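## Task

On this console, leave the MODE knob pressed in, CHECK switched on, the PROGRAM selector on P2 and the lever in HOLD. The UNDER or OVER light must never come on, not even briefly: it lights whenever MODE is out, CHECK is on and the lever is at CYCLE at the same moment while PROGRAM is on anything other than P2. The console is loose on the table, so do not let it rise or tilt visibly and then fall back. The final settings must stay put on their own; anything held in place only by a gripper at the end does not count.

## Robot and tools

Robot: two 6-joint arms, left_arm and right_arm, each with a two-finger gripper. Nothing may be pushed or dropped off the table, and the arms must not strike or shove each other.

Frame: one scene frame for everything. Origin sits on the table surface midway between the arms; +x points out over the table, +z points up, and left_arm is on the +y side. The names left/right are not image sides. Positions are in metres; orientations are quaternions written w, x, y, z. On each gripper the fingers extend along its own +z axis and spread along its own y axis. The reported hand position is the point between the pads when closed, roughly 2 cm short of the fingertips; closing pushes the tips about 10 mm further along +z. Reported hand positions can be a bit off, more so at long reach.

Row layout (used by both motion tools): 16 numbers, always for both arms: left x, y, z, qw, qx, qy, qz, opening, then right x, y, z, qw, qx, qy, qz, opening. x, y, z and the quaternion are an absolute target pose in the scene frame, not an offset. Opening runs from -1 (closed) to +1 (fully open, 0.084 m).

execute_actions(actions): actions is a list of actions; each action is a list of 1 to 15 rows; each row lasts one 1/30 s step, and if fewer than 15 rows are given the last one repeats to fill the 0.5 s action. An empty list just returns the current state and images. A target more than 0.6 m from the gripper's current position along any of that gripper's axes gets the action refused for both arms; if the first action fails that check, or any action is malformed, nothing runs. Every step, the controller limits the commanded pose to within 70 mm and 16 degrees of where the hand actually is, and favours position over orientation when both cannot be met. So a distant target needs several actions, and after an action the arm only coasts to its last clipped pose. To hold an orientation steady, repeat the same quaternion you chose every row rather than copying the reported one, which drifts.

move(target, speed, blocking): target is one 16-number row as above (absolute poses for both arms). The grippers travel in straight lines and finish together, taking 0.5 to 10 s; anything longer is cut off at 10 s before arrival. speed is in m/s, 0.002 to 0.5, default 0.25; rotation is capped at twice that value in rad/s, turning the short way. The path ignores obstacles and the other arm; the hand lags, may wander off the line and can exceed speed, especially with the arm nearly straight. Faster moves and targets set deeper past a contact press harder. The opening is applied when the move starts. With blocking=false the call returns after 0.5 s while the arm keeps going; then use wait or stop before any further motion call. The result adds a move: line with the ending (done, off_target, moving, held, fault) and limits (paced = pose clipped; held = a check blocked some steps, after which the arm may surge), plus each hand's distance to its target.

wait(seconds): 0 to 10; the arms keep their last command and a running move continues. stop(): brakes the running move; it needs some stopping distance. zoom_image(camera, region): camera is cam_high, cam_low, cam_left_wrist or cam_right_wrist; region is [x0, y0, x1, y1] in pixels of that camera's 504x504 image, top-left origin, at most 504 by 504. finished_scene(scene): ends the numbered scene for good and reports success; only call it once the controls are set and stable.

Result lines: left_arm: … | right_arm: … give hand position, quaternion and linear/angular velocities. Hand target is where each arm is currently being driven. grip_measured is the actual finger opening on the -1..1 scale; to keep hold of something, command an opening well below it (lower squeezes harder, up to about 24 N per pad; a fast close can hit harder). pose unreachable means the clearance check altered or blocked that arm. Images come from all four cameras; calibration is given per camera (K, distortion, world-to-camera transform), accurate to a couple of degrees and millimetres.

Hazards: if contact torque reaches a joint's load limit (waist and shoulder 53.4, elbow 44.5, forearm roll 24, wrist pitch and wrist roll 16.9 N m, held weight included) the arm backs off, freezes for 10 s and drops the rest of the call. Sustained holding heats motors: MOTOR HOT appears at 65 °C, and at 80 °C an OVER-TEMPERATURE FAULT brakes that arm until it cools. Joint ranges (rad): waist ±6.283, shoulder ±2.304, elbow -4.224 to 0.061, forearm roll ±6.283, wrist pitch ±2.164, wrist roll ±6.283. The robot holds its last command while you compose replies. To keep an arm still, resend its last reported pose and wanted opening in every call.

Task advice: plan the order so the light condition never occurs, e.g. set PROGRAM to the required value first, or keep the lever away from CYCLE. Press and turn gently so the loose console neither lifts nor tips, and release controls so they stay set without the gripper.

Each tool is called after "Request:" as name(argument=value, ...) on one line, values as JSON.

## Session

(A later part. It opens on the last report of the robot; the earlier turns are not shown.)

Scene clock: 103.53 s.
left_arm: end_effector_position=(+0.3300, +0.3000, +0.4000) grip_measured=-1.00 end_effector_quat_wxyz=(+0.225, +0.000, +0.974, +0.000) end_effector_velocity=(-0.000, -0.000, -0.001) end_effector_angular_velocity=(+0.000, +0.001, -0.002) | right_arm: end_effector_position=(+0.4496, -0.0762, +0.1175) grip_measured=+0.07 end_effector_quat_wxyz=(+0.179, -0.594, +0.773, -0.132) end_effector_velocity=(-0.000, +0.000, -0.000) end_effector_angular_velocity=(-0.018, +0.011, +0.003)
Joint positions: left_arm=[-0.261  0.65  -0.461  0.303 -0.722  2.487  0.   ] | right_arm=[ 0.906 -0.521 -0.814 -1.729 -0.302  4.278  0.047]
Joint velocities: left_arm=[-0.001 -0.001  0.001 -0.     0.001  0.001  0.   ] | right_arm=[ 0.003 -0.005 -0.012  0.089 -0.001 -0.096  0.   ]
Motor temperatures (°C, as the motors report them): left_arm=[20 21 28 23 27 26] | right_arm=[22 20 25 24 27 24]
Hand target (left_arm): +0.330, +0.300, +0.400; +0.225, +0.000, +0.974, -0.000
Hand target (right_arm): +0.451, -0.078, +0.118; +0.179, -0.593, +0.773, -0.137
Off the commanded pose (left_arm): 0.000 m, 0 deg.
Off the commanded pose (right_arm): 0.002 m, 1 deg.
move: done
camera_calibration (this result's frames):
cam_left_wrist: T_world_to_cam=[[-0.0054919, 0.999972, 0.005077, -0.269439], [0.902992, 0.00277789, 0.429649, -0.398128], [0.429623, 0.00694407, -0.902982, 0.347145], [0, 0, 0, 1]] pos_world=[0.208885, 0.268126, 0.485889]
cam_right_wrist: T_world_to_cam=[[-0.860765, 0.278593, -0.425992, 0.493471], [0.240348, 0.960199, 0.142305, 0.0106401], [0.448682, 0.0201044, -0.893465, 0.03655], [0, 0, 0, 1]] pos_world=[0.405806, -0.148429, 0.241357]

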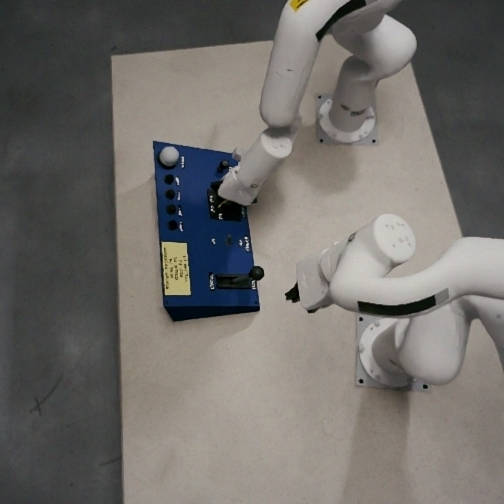

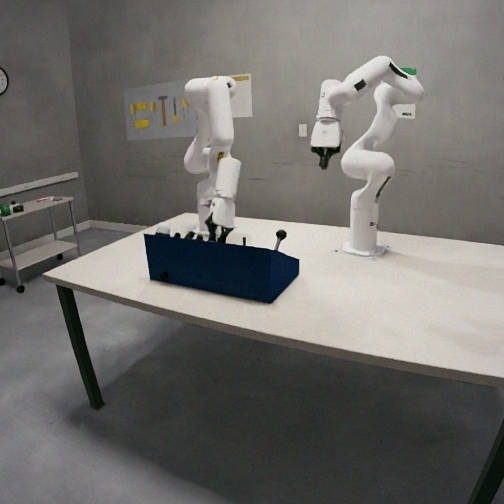

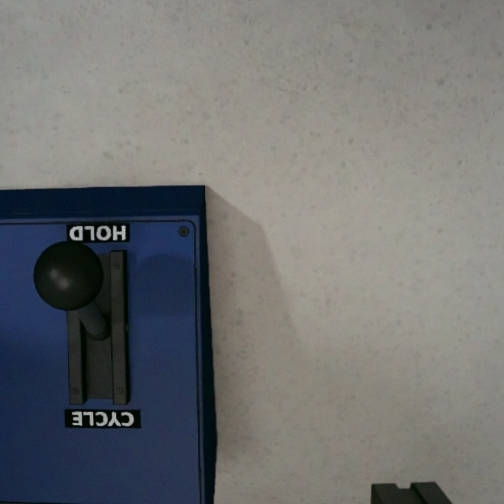

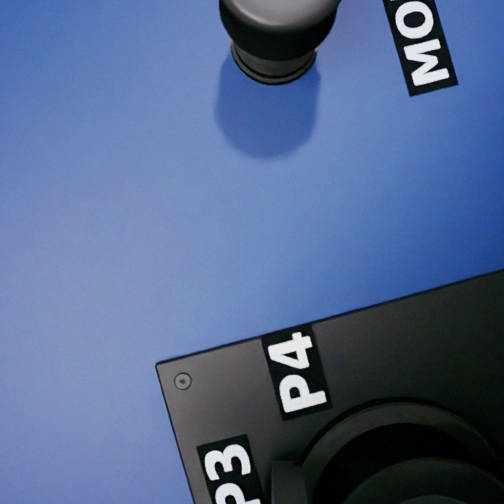

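Release, then lift along the normal to check.

Request:
move(target=[0.33,0.30,0.40,0.225,0,0.974,0,-1, 0.450,-0.0765,0.118,0.1785,-0.593,0.7727,-0.137,0.7], speed=0.05)

Request:
move(target=[0.33,0.30,0.40,0.225,0,0.974,0,-1, 0.375,-0.05,0.27,0.1785,-0.593,0.7727,-0.137,0.7], speed=0.2)

Scene clock: 108.03 s.
left_arm: end_effector_position=(+0.3300, +0.3000, +0.4000) grip_measured=-1.00 end_effector_quat_wxyz=(+0.225, -0.000, +0.974, +0.000) end_effector_velocity=(+0.000, -0.000, +0.000) end_effector_angular_velocity=(-0.000, -0.000, +0.000) | right_arm: end_effector_position=(+0.4500, -0.0766, +0.1179) grip_measured=+0.70 end_effector_quat_wxyz=(+0.179, -0.593, +0.773, -0.137) end_effector_velocity=(-0.000, +0.001, +0.001) end_effector_angular_velocity=(-0.002, -0.003, -0.000)
Joint positions: left_arm=[-0.261  0.65  -0.461  0.303 -0.722  2.487  0.   ] | right_arm=[ 0.91  -0.522 -0.816 -1.71  -0.312  4.262  0.073]
Joint velocities: left_arm=[-0.001 -0.    -0.     0.     0.    -0.001  0.   ] | right_arm=[ 0.003  0.    -0.     0.005 -0.004 -0.003  0.   ]
Motor temperatures (°C, as the motors report them): left_arm=[20 21 28 23 27 26] | right_arm=[22 20 25 24 28 24]
Hand target (left_arm): +0.330, +0.300, +0.400; +0.225, -0.000, +0.974, -0.000
Hand target (right_arm): +0.450, -0.076, +0.118; +0.179, -0.593, +0.773, -0.137
Off the commanded pose (left_arm): 0.000 m, 0 deg.
Off the commanded pose (right_arm): 0.000 m, 0 deg.
move: done
camera_calibration (this result's frames):
cam_left_wrist: T_world_to_cam=[[-0.00549238, 0.999972, 0.00507687, -0.269438], [0.902992, 0.00277838, 0.429649, -0.398128], [0.429623, 0.00694417, -0.902982, 0.347145], [0, 0, 0, 1]] pos_world=[0.208885, 0.268126, 0.485889]
cam_right_wrist: T_world_to_cam=[[-0.858041, 0.277277, -0.4323, 0.49354], [0.2423, 0.960723, 0.135286, 0.0108124], [0.452832, 0.0113344, -0.891524, 0.0340246], [0, 0, 0, 1]] pos_world=[0.40545, -0.147621, 0.242228]

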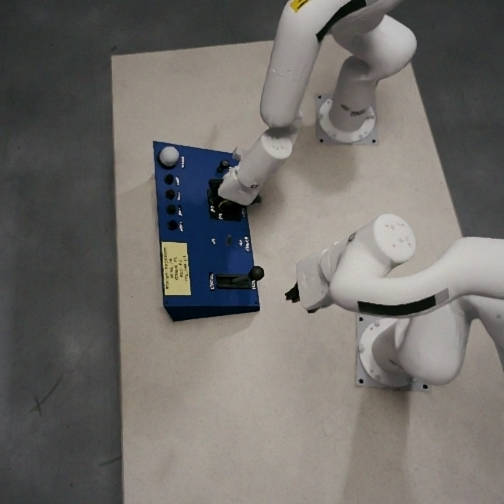

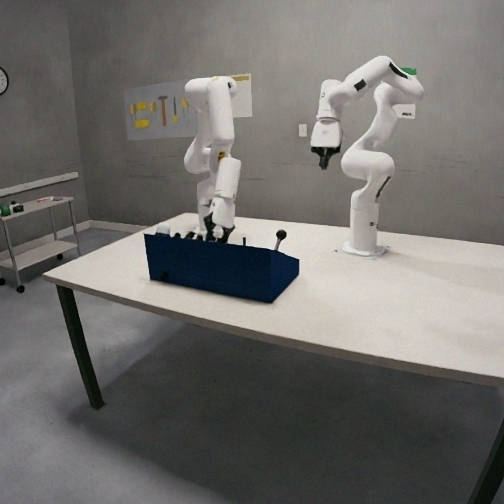

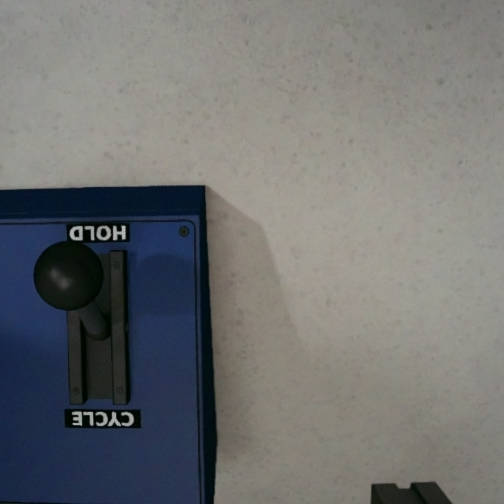

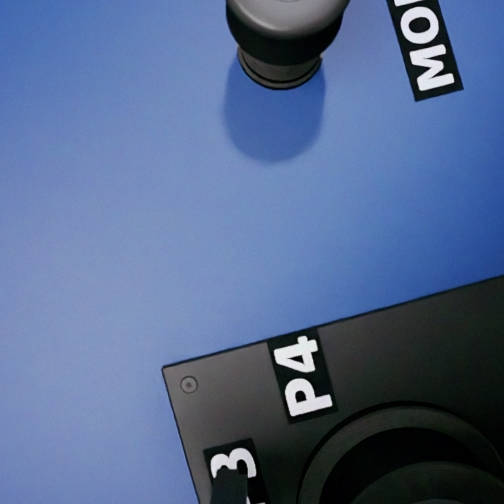

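Scene clock: 109.67 s.
left_arm: end_effector_position=(+0.3300, +0.3000, +0.4000) grip_measured=-1.00 end_effector_quat_wxyz=(+0.225, +0.000, +0.974, -0.000) end_effector_velocity=(+0.000, +0.000, -0.000) end_effector_angular_velocity=(+0.001, +0.001, +0.000) | right_arm: end_effector_position=(+0.3751, -0.0500, +0.2696) grip_measured=+0.70 end_effector_quat_wxyz=(+0.180, -0.593, +0.773, -0.137) end_effector_velocity=(+0.000, -0.001, +0.002) end_effector_angular_velocity=(-0.009, +0.015, -0.003)
Joint positions: left_arm=[-0.261  0.65  -0.461  0.303 -0.722  2.487  0.   ] | right_arm=[ 1.076 -0.159 -0.778 -0.858 -0.486  3.509  0.073]
Joint velocities: left_arm=[ 0.001 -0.001  0.    -0.    -0.     0.001  0.   ] | right_arm=[-0.005 -0.002 -0.013  0.049 -0.012 -0.052  0.   ]
Motor temperatures (°C, as the motors report them): left_arm=[20 21 28 23 27 26] | right_arm=[22 20 25 24 28 24]
Hand target (left_arm): +0.330, +0.300, +0.400; +0.225, -0.000, +0.974, +0.000
Hand target (right_arm): +0.375, -0.050, +0.270; +0.179, -0.593, +0.773, -0.137
Off the commanded pose (left_arm): 0.000 m, 0 deg.
Off the commanded pose (right_arm): 0.000 m, 0 deg.
move: done
camera_calibration (this result's frames):
cam_left_wrist: T_world_to_cam=[[-0.00549216, 0.999972, 0.00507682, -0.269438], [0.902992, 0.0027782, 0.429649, -0.398128], [0.429623, 0.00694402, -0.902982, 0.347145], [0, 0, 0, 1]] pos_world=[0.208885, 0.268126, 0.485889]
cam_right_wrist: T_world_to_cam=[[-0.856829, 0.277419, -0.434606, 0.487657], [0.241459, 0.960667, 0.137176, -0.0172225], [0.455567, 0.0125971, -0.890112, 0.201572], [0, 0, 0, 1]] pos_world=[0.330167, -0.121279, 0.393723]

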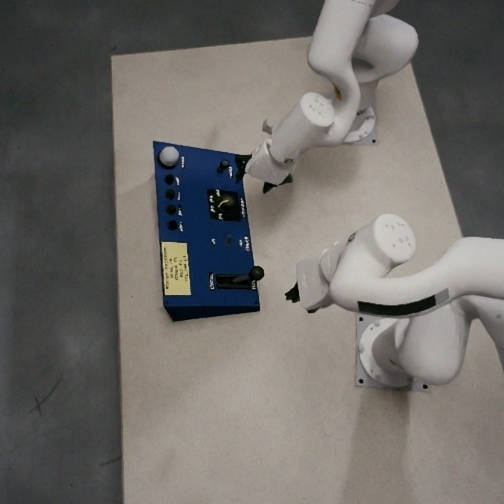

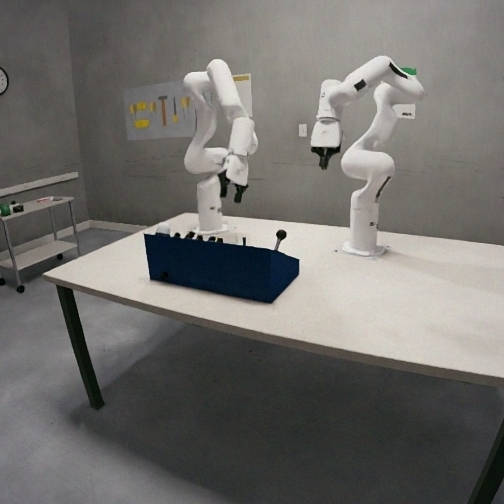

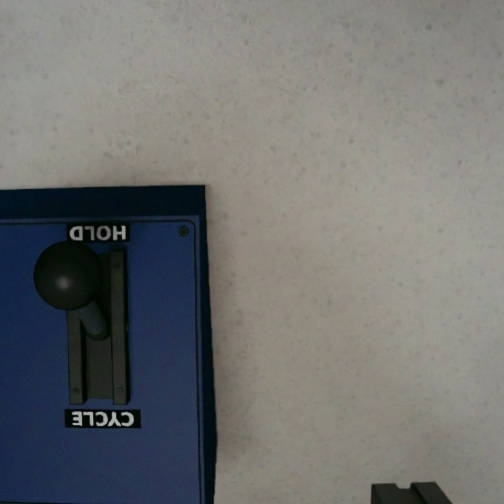

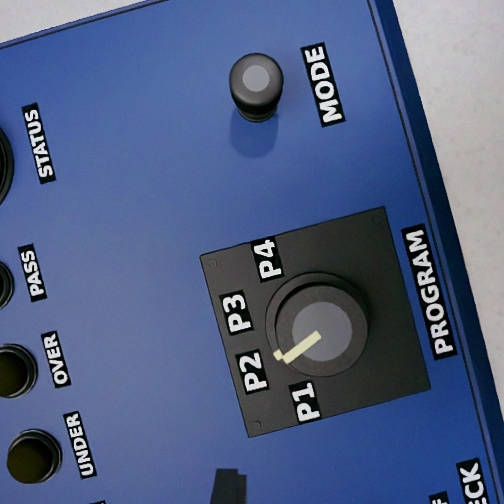

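PROGRAM at P2. Verify the toggle and MODE light.

Request:
zoom_image(camera="cam_high", region=[140, 135, 290, 325])

Request:
zoom_image(camera="cam_low", region=[140, 210, 310, 270])

Region (140, 135, 290, 325) of cam_high's 504x504 image, scaled by 2.653, with more detail than that image has; it fills the left 398 columns of this view, and the rest is white.

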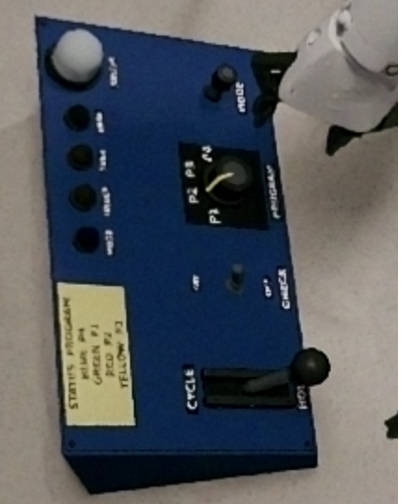

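Region (140, 210, 310, 270) of cam_low's 504x504 image, scaled by 2.965, with more detail than that image has; it fills the top 178 rows of this view, and the rest is white.

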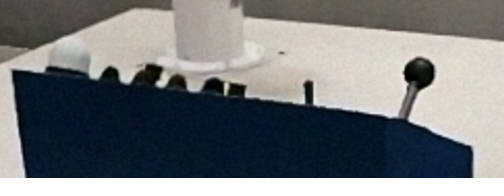

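Request:
finished_scene(scene=2)

The scene is finished: the task was done.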